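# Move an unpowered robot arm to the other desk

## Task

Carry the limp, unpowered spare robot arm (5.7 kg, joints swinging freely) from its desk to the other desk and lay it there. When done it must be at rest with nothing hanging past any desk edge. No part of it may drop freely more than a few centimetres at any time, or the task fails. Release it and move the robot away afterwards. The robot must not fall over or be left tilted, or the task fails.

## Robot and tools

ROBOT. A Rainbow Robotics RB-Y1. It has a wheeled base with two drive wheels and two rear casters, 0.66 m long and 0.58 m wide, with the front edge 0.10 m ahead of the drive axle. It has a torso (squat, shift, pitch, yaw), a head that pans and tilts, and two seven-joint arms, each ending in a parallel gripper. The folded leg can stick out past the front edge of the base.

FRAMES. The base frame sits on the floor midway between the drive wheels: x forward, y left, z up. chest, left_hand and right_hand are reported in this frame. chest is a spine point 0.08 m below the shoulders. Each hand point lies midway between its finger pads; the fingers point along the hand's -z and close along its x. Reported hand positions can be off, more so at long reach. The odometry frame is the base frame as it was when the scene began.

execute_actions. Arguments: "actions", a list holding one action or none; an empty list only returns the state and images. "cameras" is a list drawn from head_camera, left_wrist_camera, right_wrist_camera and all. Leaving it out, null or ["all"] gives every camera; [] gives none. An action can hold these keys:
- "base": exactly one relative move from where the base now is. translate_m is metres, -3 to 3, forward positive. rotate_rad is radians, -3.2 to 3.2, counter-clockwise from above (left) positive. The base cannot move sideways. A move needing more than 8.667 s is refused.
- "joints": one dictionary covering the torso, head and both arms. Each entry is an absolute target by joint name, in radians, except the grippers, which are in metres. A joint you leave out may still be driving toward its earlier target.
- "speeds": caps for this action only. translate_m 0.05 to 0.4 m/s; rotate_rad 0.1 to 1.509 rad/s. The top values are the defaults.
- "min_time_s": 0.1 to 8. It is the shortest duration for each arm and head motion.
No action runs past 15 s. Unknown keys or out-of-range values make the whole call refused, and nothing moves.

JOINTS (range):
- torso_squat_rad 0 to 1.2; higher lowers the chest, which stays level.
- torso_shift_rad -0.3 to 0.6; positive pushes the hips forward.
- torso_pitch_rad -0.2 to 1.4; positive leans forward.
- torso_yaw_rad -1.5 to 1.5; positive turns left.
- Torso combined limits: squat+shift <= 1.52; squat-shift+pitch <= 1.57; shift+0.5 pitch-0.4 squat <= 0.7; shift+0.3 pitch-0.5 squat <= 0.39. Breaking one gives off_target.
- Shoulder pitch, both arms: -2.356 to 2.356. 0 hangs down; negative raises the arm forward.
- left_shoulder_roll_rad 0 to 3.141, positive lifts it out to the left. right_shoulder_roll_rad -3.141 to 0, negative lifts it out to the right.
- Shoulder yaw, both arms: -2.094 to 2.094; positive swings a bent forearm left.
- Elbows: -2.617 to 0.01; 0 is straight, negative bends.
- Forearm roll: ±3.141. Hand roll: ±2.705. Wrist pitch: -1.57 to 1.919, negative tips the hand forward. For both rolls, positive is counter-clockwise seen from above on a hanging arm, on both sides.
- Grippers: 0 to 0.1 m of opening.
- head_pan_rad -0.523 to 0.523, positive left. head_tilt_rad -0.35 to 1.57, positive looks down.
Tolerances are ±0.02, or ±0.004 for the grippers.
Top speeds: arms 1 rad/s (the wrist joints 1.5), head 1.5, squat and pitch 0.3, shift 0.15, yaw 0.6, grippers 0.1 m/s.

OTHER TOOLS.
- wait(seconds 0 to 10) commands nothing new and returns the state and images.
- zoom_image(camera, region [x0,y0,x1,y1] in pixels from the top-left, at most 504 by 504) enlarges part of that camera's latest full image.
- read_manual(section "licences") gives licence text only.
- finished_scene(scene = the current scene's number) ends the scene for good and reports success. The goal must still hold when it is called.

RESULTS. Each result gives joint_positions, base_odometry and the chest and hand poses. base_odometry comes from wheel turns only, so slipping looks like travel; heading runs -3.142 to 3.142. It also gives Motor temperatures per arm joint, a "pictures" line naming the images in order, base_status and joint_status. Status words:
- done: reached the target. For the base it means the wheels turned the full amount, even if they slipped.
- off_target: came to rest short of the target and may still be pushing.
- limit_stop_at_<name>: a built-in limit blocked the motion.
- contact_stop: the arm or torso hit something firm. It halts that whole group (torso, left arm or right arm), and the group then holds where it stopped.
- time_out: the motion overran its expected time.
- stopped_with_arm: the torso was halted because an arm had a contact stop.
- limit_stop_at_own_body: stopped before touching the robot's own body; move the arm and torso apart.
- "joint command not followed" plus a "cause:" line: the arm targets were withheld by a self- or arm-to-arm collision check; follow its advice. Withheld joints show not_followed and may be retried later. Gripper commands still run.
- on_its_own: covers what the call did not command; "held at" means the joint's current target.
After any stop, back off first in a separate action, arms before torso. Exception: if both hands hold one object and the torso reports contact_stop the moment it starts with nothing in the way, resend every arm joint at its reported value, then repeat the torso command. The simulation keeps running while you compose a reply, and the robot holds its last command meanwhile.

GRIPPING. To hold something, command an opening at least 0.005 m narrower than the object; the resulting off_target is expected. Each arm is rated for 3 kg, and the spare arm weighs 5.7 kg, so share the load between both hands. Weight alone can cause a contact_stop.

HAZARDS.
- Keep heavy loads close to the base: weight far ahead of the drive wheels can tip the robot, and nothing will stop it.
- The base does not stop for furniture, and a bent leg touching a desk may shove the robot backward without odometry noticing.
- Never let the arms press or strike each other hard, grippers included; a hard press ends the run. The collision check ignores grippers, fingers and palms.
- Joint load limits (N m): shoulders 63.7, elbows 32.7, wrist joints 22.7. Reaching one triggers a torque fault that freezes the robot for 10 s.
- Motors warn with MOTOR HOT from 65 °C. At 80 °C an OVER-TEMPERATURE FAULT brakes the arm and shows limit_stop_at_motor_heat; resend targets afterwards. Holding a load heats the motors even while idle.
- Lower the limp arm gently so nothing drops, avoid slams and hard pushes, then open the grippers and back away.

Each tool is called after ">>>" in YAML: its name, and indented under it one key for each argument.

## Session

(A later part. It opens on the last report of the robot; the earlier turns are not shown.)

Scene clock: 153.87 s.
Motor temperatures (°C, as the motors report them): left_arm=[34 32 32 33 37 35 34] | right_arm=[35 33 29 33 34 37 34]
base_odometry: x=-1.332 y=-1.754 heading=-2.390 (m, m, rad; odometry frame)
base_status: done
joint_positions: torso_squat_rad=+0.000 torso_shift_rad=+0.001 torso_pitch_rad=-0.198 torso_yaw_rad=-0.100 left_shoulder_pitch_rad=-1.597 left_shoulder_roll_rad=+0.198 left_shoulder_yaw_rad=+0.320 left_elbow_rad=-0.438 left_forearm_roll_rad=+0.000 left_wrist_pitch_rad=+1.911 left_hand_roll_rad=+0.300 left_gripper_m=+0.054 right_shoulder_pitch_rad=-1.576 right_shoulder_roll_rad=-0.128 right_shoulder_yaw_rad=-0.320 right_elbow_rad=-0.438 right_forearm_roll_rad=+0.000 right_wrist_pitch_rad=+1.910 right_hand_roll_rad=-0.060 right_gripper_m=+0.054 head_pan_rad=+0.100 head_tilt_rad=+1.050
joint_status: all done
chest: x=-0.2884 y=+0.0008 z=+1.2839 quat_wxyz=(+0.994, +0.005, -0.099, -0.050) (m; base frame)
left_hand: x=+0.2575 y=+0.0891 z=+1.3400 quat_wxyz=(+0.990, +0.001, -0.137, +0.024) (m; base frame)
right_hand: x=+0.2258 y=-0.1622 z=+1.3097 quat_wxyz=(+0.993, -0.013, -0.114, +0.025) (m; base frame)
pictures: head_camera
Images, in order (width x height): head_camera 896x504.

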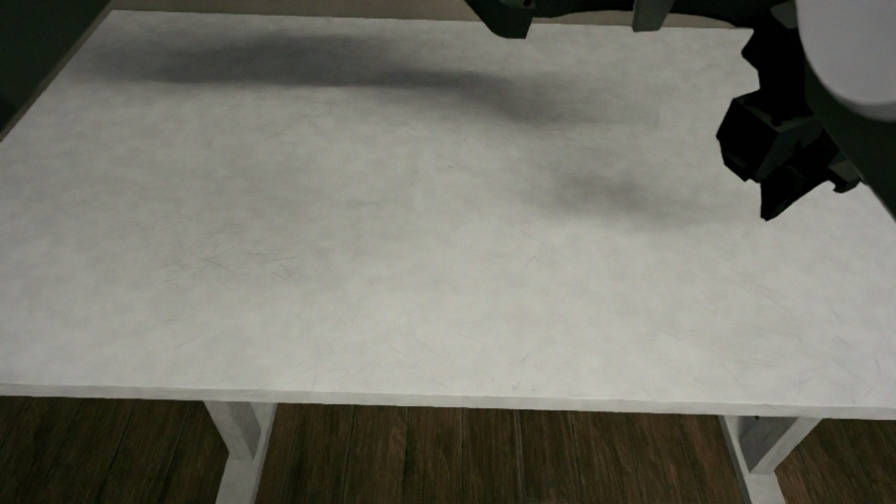

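>>> execute_actions:
  actions:
    - {"base": {"translate_m": 0.1}, "speeds": {"translate_m": 0.1}, "joints": {"torso_pitch_rad": 0.12, "head_tilt_rad": 0.85}}
  cameras: ["head_camera"]

>>> execute_actions:
  actions:
    - {"joints": {"torso_squat_rad": 0.45}}
  cameras: ["head_camera"]

Scene clock: 163.57 s.
Motor temperatures (°C, as the motors report them): left_arm=[34 32 32 33 37 35 34] | right_arm=[35 33 29 33 34 37 34]
base_odometry: x=-1.405 y=-1.822 heading=-2.390 (m, m, rad; odometry frame)
base_status: done
joint_positions: torso_squat_rad=+0.000 torso_shift_rad=+0.001 torso_pitch_rad=+0.121 torso_yaw_rad=-0.100 left_shoulder_pitch_rad=-1.596 left_shoulder_roll_rad=+0.199 left_shoulder_yaw_rad=+0.320 left_elbow_rad=-0.438 left_forearm_roll_rad=+0.000 left_wrist_pitch_rad=+1.910 left_hand_roll_rad=+0.300 left_gripper_m=+0.054 right_shoulder_pitch_rad=-1.580 right_shoulder_roll_rad=-0.130 right_shoulder_yaw_rad=-0.320 right_elbow_rad=-0.440 right_forearm_roll_rad=+0.000 right_wrist_pitch_rad=+1.910 right_hand_roll_rad=-0.060 right_gripper_m=+0.054 head_pan_rad=+0.100 head_tilt_rad=+0.850
joint_status: all done
chest: x=-0.1901 y=+0.0010 z=+1.2876 quat_wxyz=(+0.997, -0.004, +0.061, -0.050) (m; base frame)
left_hand: x=+0.3458 y=+0.0894 z=+1.1688 quat_wxyz=(+0.999, +0.005, +0.023, +0.024) (m; base frame)
right_hand: x=+0.3075 y=-0.1622 z=+1.1535 quat_wxyz=(+0.999, -0.009, +0.042, +0.026) (m; base frame)
pictures: head_camera
Images, in order (width x height): head_camera 896x504.

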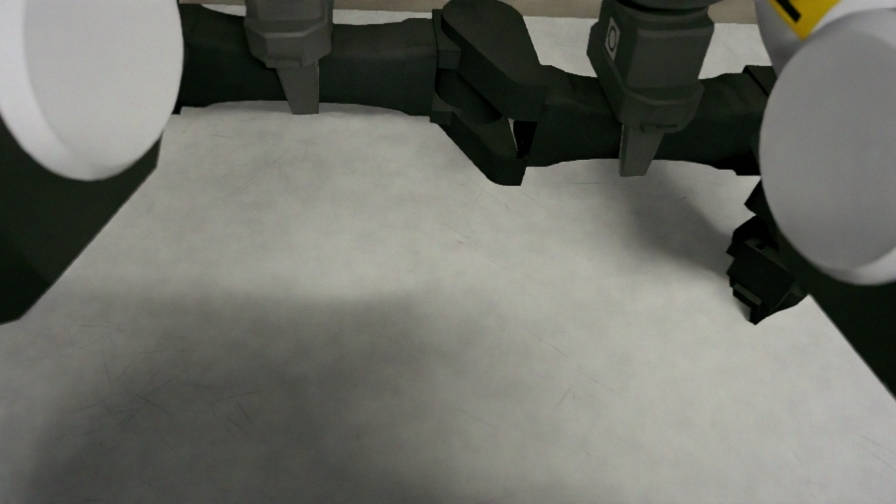

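Scene clock: 165.87 s.
Motor temperatures (°C, as the motors report them): left_arm=[34 32 32 33 37 35 34] | right_arm=[35 33 29 33 34 37 34]
base_odometry: x=-1.405 y=-1.822 heading=-2.390 (m, m, rad; odometry frame)
base_status: not commanded
joint_positions: torso_squat_rad=+0.450 torso_shift_rad=+0.000 torso_pitch_rad=+0.121 torso_yaw_rad=-0.100 left_shoulder_pitch_rad=-1.604 left_shoulder_roll_rad=+0.201 left_shoulder_yaw_rad=+0.320 left_elbow_rad=-0.442 left_forearm_roll_rad=+0.000 left_wrist_pitch_rad=+1.910 left_hand_roll_rad=+0.300 left_gripper_m=+0.000 right_shoulder_pitch_rad=-1.574 right_shoulder_roll_rad=-0.129 right_shoulder_yaw_rad=-0.320 right_elbow_rad=-0.437 right_forearm_roll_rad=+0.000 right_wrist_pitch_rad=+1.910 right_hand_roll_rad=-0.060 right_gripper_m=+0.057 head_pan_rad=+0.100 head_tilt_rad=+0.850
joint_status: all done
on_its_own: left_gripper_m moved -0.054 to your old target +0.000
chest: x=-0.1906 y=+0.0006 z=+1.2180 quat_wxyz=(+0.997, -0.003, +0.060, -0.050) (m; base frame)
left_hand: x=+0.3475 y=+0.0883 z=+1.1050 quat_wxyz=(+1.000, +0.004, +0.016, +0.023) (m; base frame)
right_hand: x=+0.3054 y=-0.1635 z=+1.0804 quat_wxyz=(+0.999, -0.009, +0.046, +0.025) (m; base frame)
pictures: head_camera
Images, in order (width x height): head_camera 896x504.

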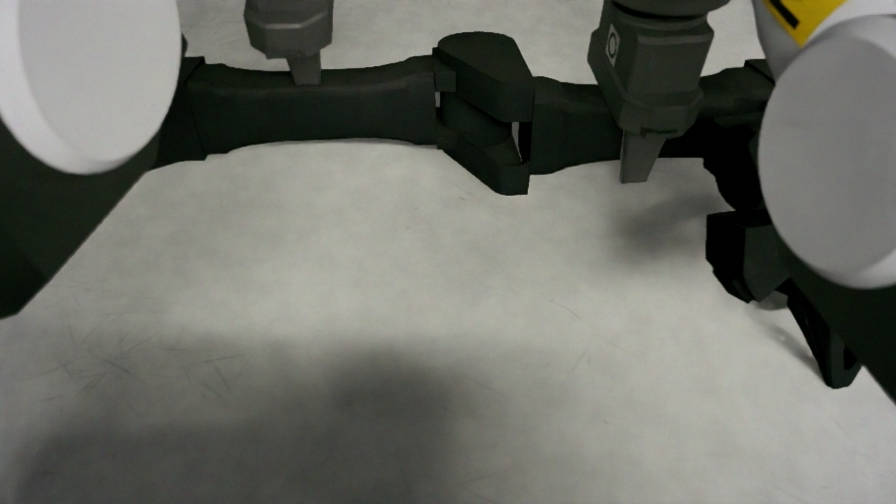

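>>> execute_actions:
  actions:
    - {"joints": {"left_shoulder_pitch_rad": -1.85, "left_shoulder_roll_rad": 0.3, "left_gripper_m": 0.1, "right_shoulder_pitch_rad": -1.5}, "min_time_s": 1.5}

Scene clock: 177.93 s.
Motor temperatures (°C, as the motors report them): left_arm=[34 32 32 32 37 35 34] | right_arm=[35 33 29 33 34 37 34]
base_odometry: x=-1.405 y=-1.822 heading=-2.390 (m, m, rad; odometry frame)
base_status: not commanded
joint_positions: torso_squat_rad=+0.450 torso_shift_rad=+0.000 torso_pitch_rad=+0.121 torso_yaw_rad=-0.100 left_shoulder_pitch_rad=-1.850 left_shoulder_roll_rad=+0.300 left_shoulder_yaw_rad=+0.320 left_elbow_rad=-0.440 left_forearm_roll_rad=+0.000 left_wrist_pitch_rad=+1.910 left_hand_roll_rad=+0.300 left_gripper_m=+0.099 right_shoulder_pitch_rad=-1.497 right_shoulder_roll_rad=-0.128 right_shoulder_yaw_rad=-0.320 right_elbow_rad=-0.438 right_forearm_roll_rad=+0.000 right_wrist_pitch_rad=+1.910 right_hand_roll_rad=-0.060 right_gripper_m=+0.054 head_pan_rad=+0.100 head_tilt_rad=+0.850
joint_status: all done
chest: x=-0.1904 y=+0.0007 z=+1.2180 quat_wxyz=(+0.997, -0.003, +0.060, -0.050) (m; base frame)
left_hand: x=+0.3804 y=+0.0907 z=+1.2471 quat_wxyz=(+0.993, -0.019, -0.113, +0.030) (m; base frame)
right_hand: x=+0.2900 y=-0.1753 z=+1.0448 quat_wxyz=(+0.997, -0.005, +0.082, +0.013) (m; base frame)
pictures: head_camera, left_wrist_camera, right_wrist_camera
Images, in order (width x height): head_camera 896x504, left_wrist_camera 644x364, right_wrist_camera 644x364.

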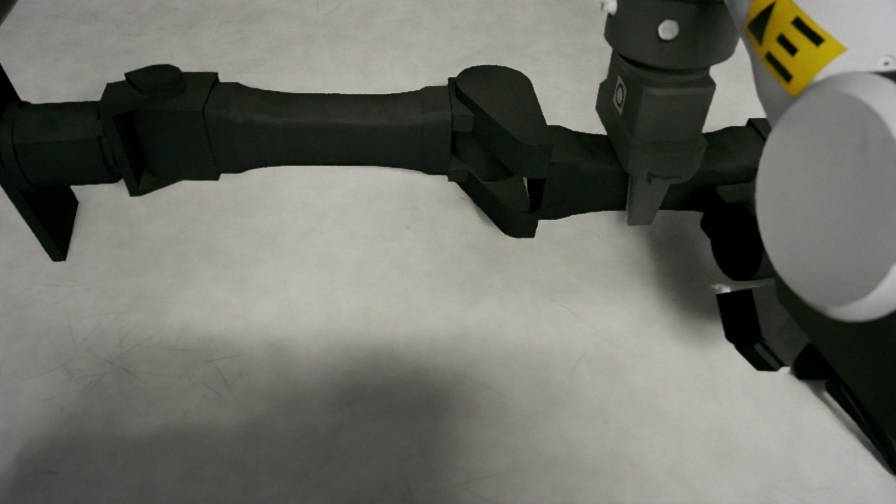

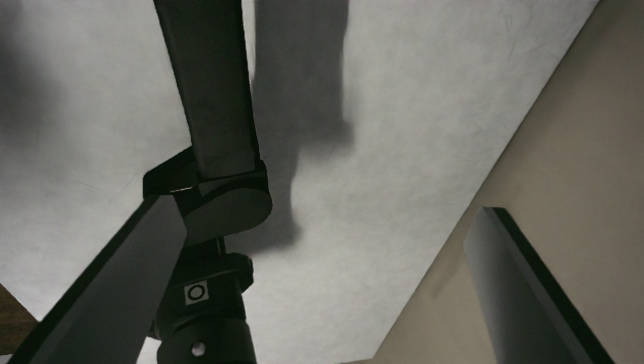

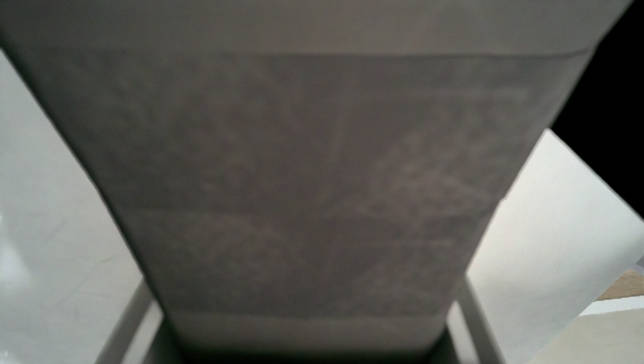

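>>> execute_actions:
  actions:
    - {"joints": {"torso_squat_rad": 0.52, "torso_shift_rad": 0.1, "head_pan_rad": -0.3, "head_tilt_rad": 1.1}}
  cameras: ["head_camera"]

Scene clock: 183.70 s.
Motor temperatures (°C, as the motors report them): left_arm=[34 32 32 32 37 35 34] | right_arm=[35 33 29 33 34 37 34]
base_odometry: x=-1.405 y=-1.822 heading=-2.390 (m, m, rad; odometry frame)
base_status: not commanded
joint_positions: torso_squat_rad=+0.520 torso_shift_rad=+0.100 torso_pitch_rad=+0.121 torso_yaw_rad=-0.100 left_shoulder_pitch_rad=-1.850 left_shoulder_roll_rad=+0.300 left_shoulder_yaw_rad=+0.320 left_elbow_rad=-0.440 left_forearm_roll_rad=+0.000 left_wrist_pitch_rad=+1.910 left_hand_roll_rad=+0.300 left_gripper_m=+0.099 right_shoulder_pitch_rad=-1.496 right_shoulder_roll_rad=-0.128 right_shoulder_yaw_rad=-0.320 right_elbow_rad=-0.438 right_forearm_roll_rad=+0.000 right_wrist_pitch_rad=+1.910 right_hand_roll_rad=-0.060 right_gripper_m=+0.054 head_pan_rad=-0.300 head_tilt_rad=+1.100
joint_status: all done
chest: x=-0.1296 y=+0.0007 z=+1.1921 quat_wxyz=(+0.997, -0.003, +0.061, -0.050) (m; base frame)
left_hand: x=+0.4411 y=+0.0907 z=+1.2210 quat_wxyz=(+0.993, -0.019, -0.113, +0.030) (m; base frame)
right_hand: x=+0.3503 y=-0.1755 z=+1.0182 quat_wxyz=(+0.996, -0.005, +0.083, +0.013) (m; base frame)
pictures: head_camera
Images, in order (width x height): head_camera 896x504.

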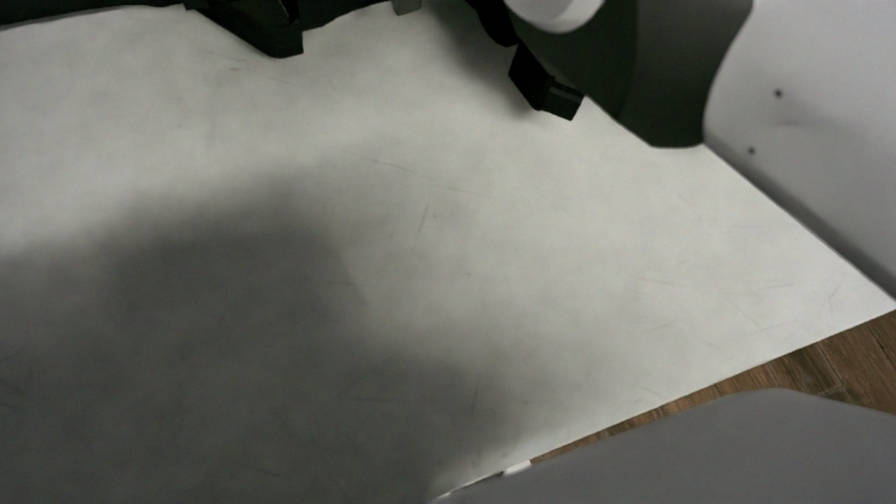

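>>> execute_actions:
  actions:
    - {"joints": {"torso_squat_rad": 0.58, "head_pan_rad": 0.0, "head_tilt_rad": 0.8}}
  cameras: ["head_camera", "right_wrist_camera"]

Scene clock: 187.83 s.
Motor temperatures (°C, as the motors report them): left_arm=[34 32 32 32 37 35 34] | right_arm=[35 33 29 33 34 37 34]
base_odometry: x=-1.405 y=-1.822 heading=-2.390 (m, m, rad; odometry frame)
base_status: not commanded
joint_positions: torso_squat_rad=+0.580 torso_shift_rad=+0.099 torso_pitch_rad=+0.117 torso_yaw_rad=-0.100 left_shoulder_pitch_rad=-1.850 left_shoulder_roll_rad=+0.300 left_shoulder_yaw_rad=+0.320 left_elbow_rad=-0.440 left_forearm_roll_rad=+0.000 left_wrist_pitch_rad=+1.910 left_hand_roll_rad=+0.300 left_gripper_m=+0.099 right_shoulder_pitch_rad=-1.507 right_shoulder_roll_rad=-0.132 right_shoulder_yaw_rad=-0.320 right_elbow_rad=-0.443 right_forearm_roll_rad=+0.000 right_wrist_pitch_rad=+1.911 right_hand_roll_rad=-0.060 right_gripper_m=+0.054 head_pan_rad=+0.000 head_tilt_rad=+0.800
joint_status: all done
chest: x=-0.1340 y=+0.0010 z=+1.1704 quat_wxyz=(+0.997, -0.004, +0.058, -0.050) (m; base frame)
left_hand: x=+0.4367 y=+0.0910 z=+1.2016 quat_wxyz=(+0.993, -0.019, -0.115, +0.030) (m; base frame)
right_hand: x=+0.3504 y=-0.1756 z=+1.0055 quat_wxyz=(+0.997, -0.006, +0.073, +0.013) (m; base frame)
pictures: head_camera, right_wrist_camera
Images, in order (width x height): head_camera 896x504, right_wrist_camera 644x364.

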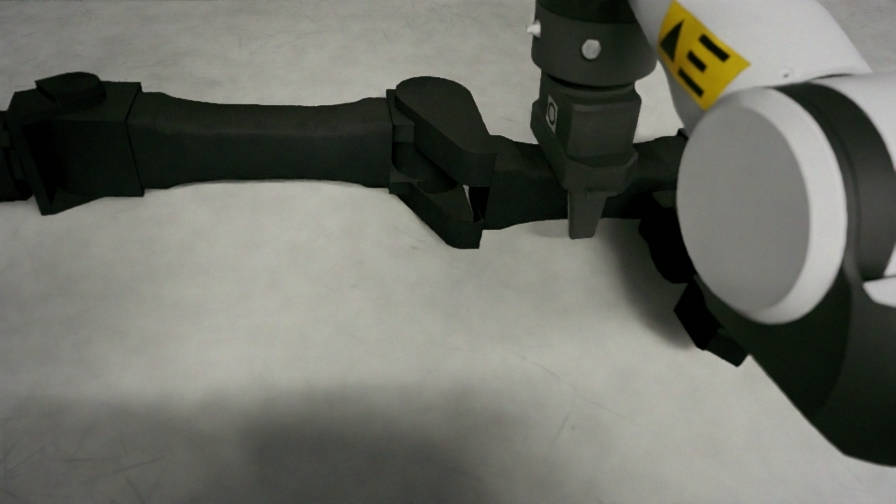

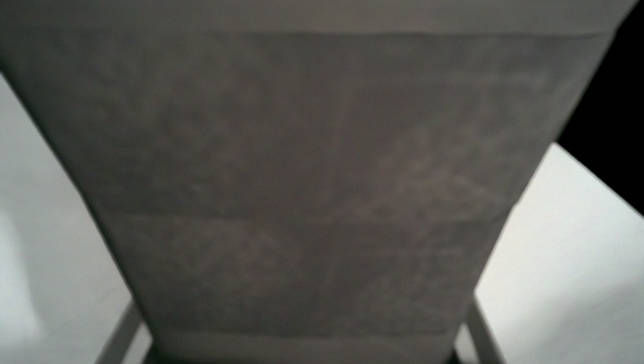

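It's now resting (pressing down). Release and withdraw.

>>> execute_actions:
  actions:
    - {"joints": {"right_gripper_m": 0.1, "right_shoulder_pitch_rad": -1.52}}
  cameras: []

>>> execute_actions:
  actions:
    - {"joints": {"torso_squat_rad": 0.1, "torso_shift_rad": 0.0, "right_shoulder_pitch_rad": -1.7}, "min_time_s": 1.0}
  cameras: []

>>> execute_actions:
  actions:
    - {"base": {"translate_m": -0.7}, "joints": {"head_tilt_rad": 0.4, "head_pan_rad": 0.1}}
  cameras: []

>>> execute_actions:
  actions:
    - {"joints": {"left_shoulder_pitch_rad": -0.1, "left_shoulder_roll_rad": 0.05, "left_shoulder_yaw_rad": 0, "left_elbow_rad": -0.3, "left_wrist_pitch_rad": 0, "left_hand_roll_rad": 0, "right_shoulder_pitch_rad": -0.1, "right_shoulder_roll_rad": -0.05, "right_shoulder_yaw_rad": 0, "right_elbow_rad": -0.3, "right_wrist_pitch_rad": 0, "right_hand_roll_rad": 0}}
  cameras: ["head_camera"]

Scene clock: 204.83 s.
Motor temperatures (°C, as the motors report them): left_arm=[33 32 32 32 37 35 34] | right_arm=[34 33 29 32 34 37 34]
base_odometry: x=-1.405 y=-1.822 heading=-2.390 (m, m, rad; odometry frame)
base_status: not commanded
joint_positions: torso_squat_rad=+0.580 torso_shift_rad=+0.100 torso_pitch_rad=+0.120 torso_yaw_rad=-0.100 left_shoulder_pitch_rad=-1.850 left_shoulder_roll_rad=+0.300 left_shoulder_yaw_rad=+0.320 left_elbow_rad=-0.440 left_forearm_roll_rad=+0.000 left_wrist_pitch_rad=+1.910 left_hand_roll_rad=+0.300 left_gripper_m=+0.099 right_shoulder_pitch_rad=-1.519 right_shoulder_roll_rad=-0.130 right_shoulder_yaw_rad=-0.320 right_elbow_rad=-0.440 right_forearm_roll_rad=+0.000 right_wrist_pitch_rad=+1.910 right_hand_roll_rad=-0.060 right_gripper_m=+0.100 head_pan_rad=+0.000 head_tilt_rad=+0.800
joint_status: all done
chest: x=-0.1325 y=+0.0008 z=+1.1703 quat_wxyz=(+0.997, -0.004, +0.060, -0.050) (m; base frame)
left_hand: x=+0.4383 y=+0.0908 z=+1.1999 quat_wxyz=(+0.993, -0.019, -0.113, +0.030) (m; base frame)
right_hand: x=+0.3533 y=-0.1725 z=+1.0083 quat_wxyz=(+0.997, -0.006, +0.070, +0.016) (m; base frame)
pictures: none
No camera images: the call's "cameras" was empty. Leave "cameras" out to get every camera's image.

Scene clock: 207.23 s.
Motor temperatures (°C, as the motors report them): left_arm=[33 32 32 32 37 35 34] | right_arm=[34 33 29 32 34 37 34]
base_odometry: x=-1.405 y=-1.822 heading=-2.390 (m, m, rad; odometry frame)
base_status: not commanded
joint_positions: torso_squat_rad=+0.100 torso_shift_rad=+0.000 torso_pitch_rad=+0.120 torso_yaw_rad=-0.100 left_shoulder_pitch_rad=-1.850 left_shoulder_roll_rad=+0.300 left_shoulder_yaw_rad=+0.320 left_elbow_rad=-0.440 left_forearm_roll_rad=+0.000 left_wrist_pitch_rad=+1.910 left_hand_roll_rad=+0.300 left_gripper_m=+0.099 right_shoulder_pitch_rad=-1.699 right_shoulder_roll_rad=-0.130 right_shoulder_yaw_rad=-0.320 right_elbow_rad=-0.440 right_forearm_roll_rad=+0.000 right_wrist_pitch_rad=+1.910 right_hand_roll_rad=-0.060 right_gripper_m=+0.100 head_pan_rad=+0.000 head_tilt_rad=+0.800
joint_status: all done
chest: x=-0.1910 y=+0.0009 z=+1.2842 quat_wxyz=(+0.997, -0.004, +0.060, -0.050) (m; base frame)
left_hand: x=+0.3798 y=+0.0909 z=+1.3139 quat_wxyz=(+0.993, -0.019, -0.113, +0.030) (m; base frame)
right_hand: x=+0.3249 y=-0.1417 z=+1.2084 quat_wxyz=(+0.999, -0.014, -0.014, +0.047) (m; base frame)
pictures: none
No camera images: the call's "cameras" was empty. Leave "cameras" out to get every camera's image.

Scene clock: 210.30 s.
Motor temperatures (°C, as the motors report them): left_arm=[33 32 32 32 37 35 34] | right_arm=[34 33 29 32 34 37 34]
base_odometry: x=-0.894 y=-1.344 heading=-2.389 (m, m, rad; odometry frame)
base_status: done
joint_positions: torso_squat_rad=+0.100 torso_shift_rad=+0.000 torso_pitch_rad=+0.120 torso_yaw_rad=-0.100 left_shoulder_pitch_rad=-1.850 left_shoulder_roll_rad=+0.300 left_shoulder_yaw_rad=+0.320 left_elbow_rad=-0.440 left_forearm_roll_rad=+0.000 left_wrist_pitch_rad=+1.910 left_hand_roll_rad=+0.300 left_gripper_m=+0.099 right_shoulder_pitch_rad=-1.699 right_shoulder_roll_rad=-0.130 right_shoulder_yaw_rad=-0.320 right_elbow_rad=-0.440 right_forearm_roll_rad=+0.000 right_wrist_pitch_rad=+1.910 right_hand_roll_rad=-0.060 right_gripper_m=+0.100 head_pan_rad=+0.100 head_tilt_rad=+0.400
joint_status: all done
chest: x=-0.1910 y=+0.0009 z=+1.2842 quat_wxyz=(+0.997, -0.004, +0.060, -0.050) (m; base frame)
left_hand: x=+0.3797 y=+0.0909 z=+1.3140 quat_wxyz=(+0.993, -0.019, -0.113, +0.030) (m; base frame)
right_hand: x=+0.3249 y=-0.1417 z=+1.2085 quat_wxyz=(+0.999, -0.014, -0.014, +0.047) (m; base frame)
pictures: none
No camera images: the call's "cameras" was empty. Leave "cameras" out to get every camera's image.

Scene clock: 212.87 s.
Motor temperatures (°C, as the motors report them): left_arm=[33 32 32 32 37 35 34] | right_arm=[34 33 29 32 34 37 34]
base_odometry: x=-0.894 y=-1.344 heading=-2.389 (m, m, rad; odometry frame)
base_status: not commanded
joint_positions: torso_squat_rad=+0.100 torso_shift_rad=+0.000 torso_pitch_rad=+0.120 torso_yaw_rad=-0.100 left_shoulder_pitch_rad=-0.100 left_shoulder_roll_rad=+0.050 left_shoulder_yaw_rad=+0.000 left_elbow_rad=-0.300 left_forearm_roll_rad=+0.000 left_wrist_pitch_rad=+0.000 left_hand_roll_rad=+0.000 left_gripper_m=+0.099 right_shoulder_pitch_rad=-0.100 right_shoulder_roll_rad=-0.050 right_shoulder_yaw_rad=+0.000 right_elbow_rad=-0.300 right_forearm_roll_rad=+0.000 right_wrist_pitch_rad=+0.000 right_hand_roll_rad=+0.000 right_gripper_m=+0.100 head_pan_rad=+0.100 head_tilt_rad=+0.400
joint_status: all done
chest: x=-0.1910 y=+0.0009 z=+1.2842 quat_wxyz=(+0.997, -0.004, +0.060, -0.050) (m; base frame)
left_hand: x=-0.0308 y=+0.2289 z=+0.6079 quat_wxyz=(+0.988, +0.008, -0.138, -0.069) (m; base frame)
right_hand: x=-0.0808 y=-0.2715 z=+0.6144 quat_wxyz=(+0.990, -0.034, -0.135, -0.028) (m; base frame)
pictures: head_camera
Images, in order (width x height): head_camera 896x504.

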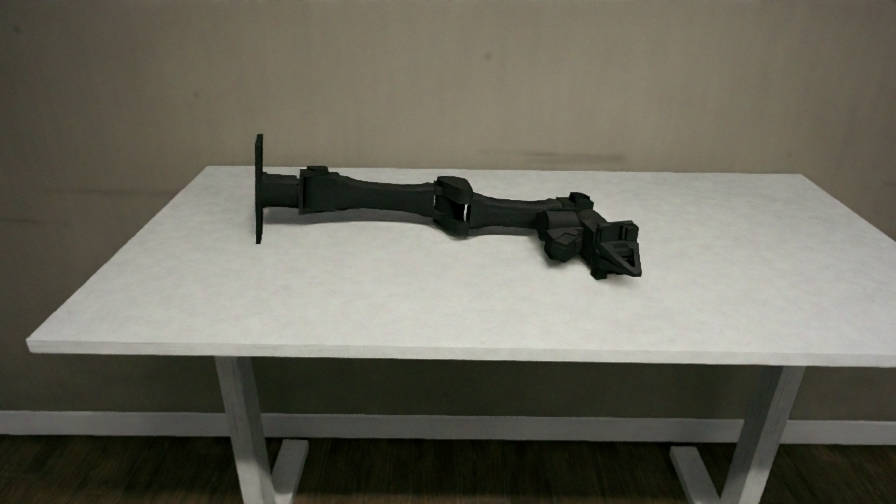

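>>> finished_scene:
  scene: 2

The scene is finished: the task was done.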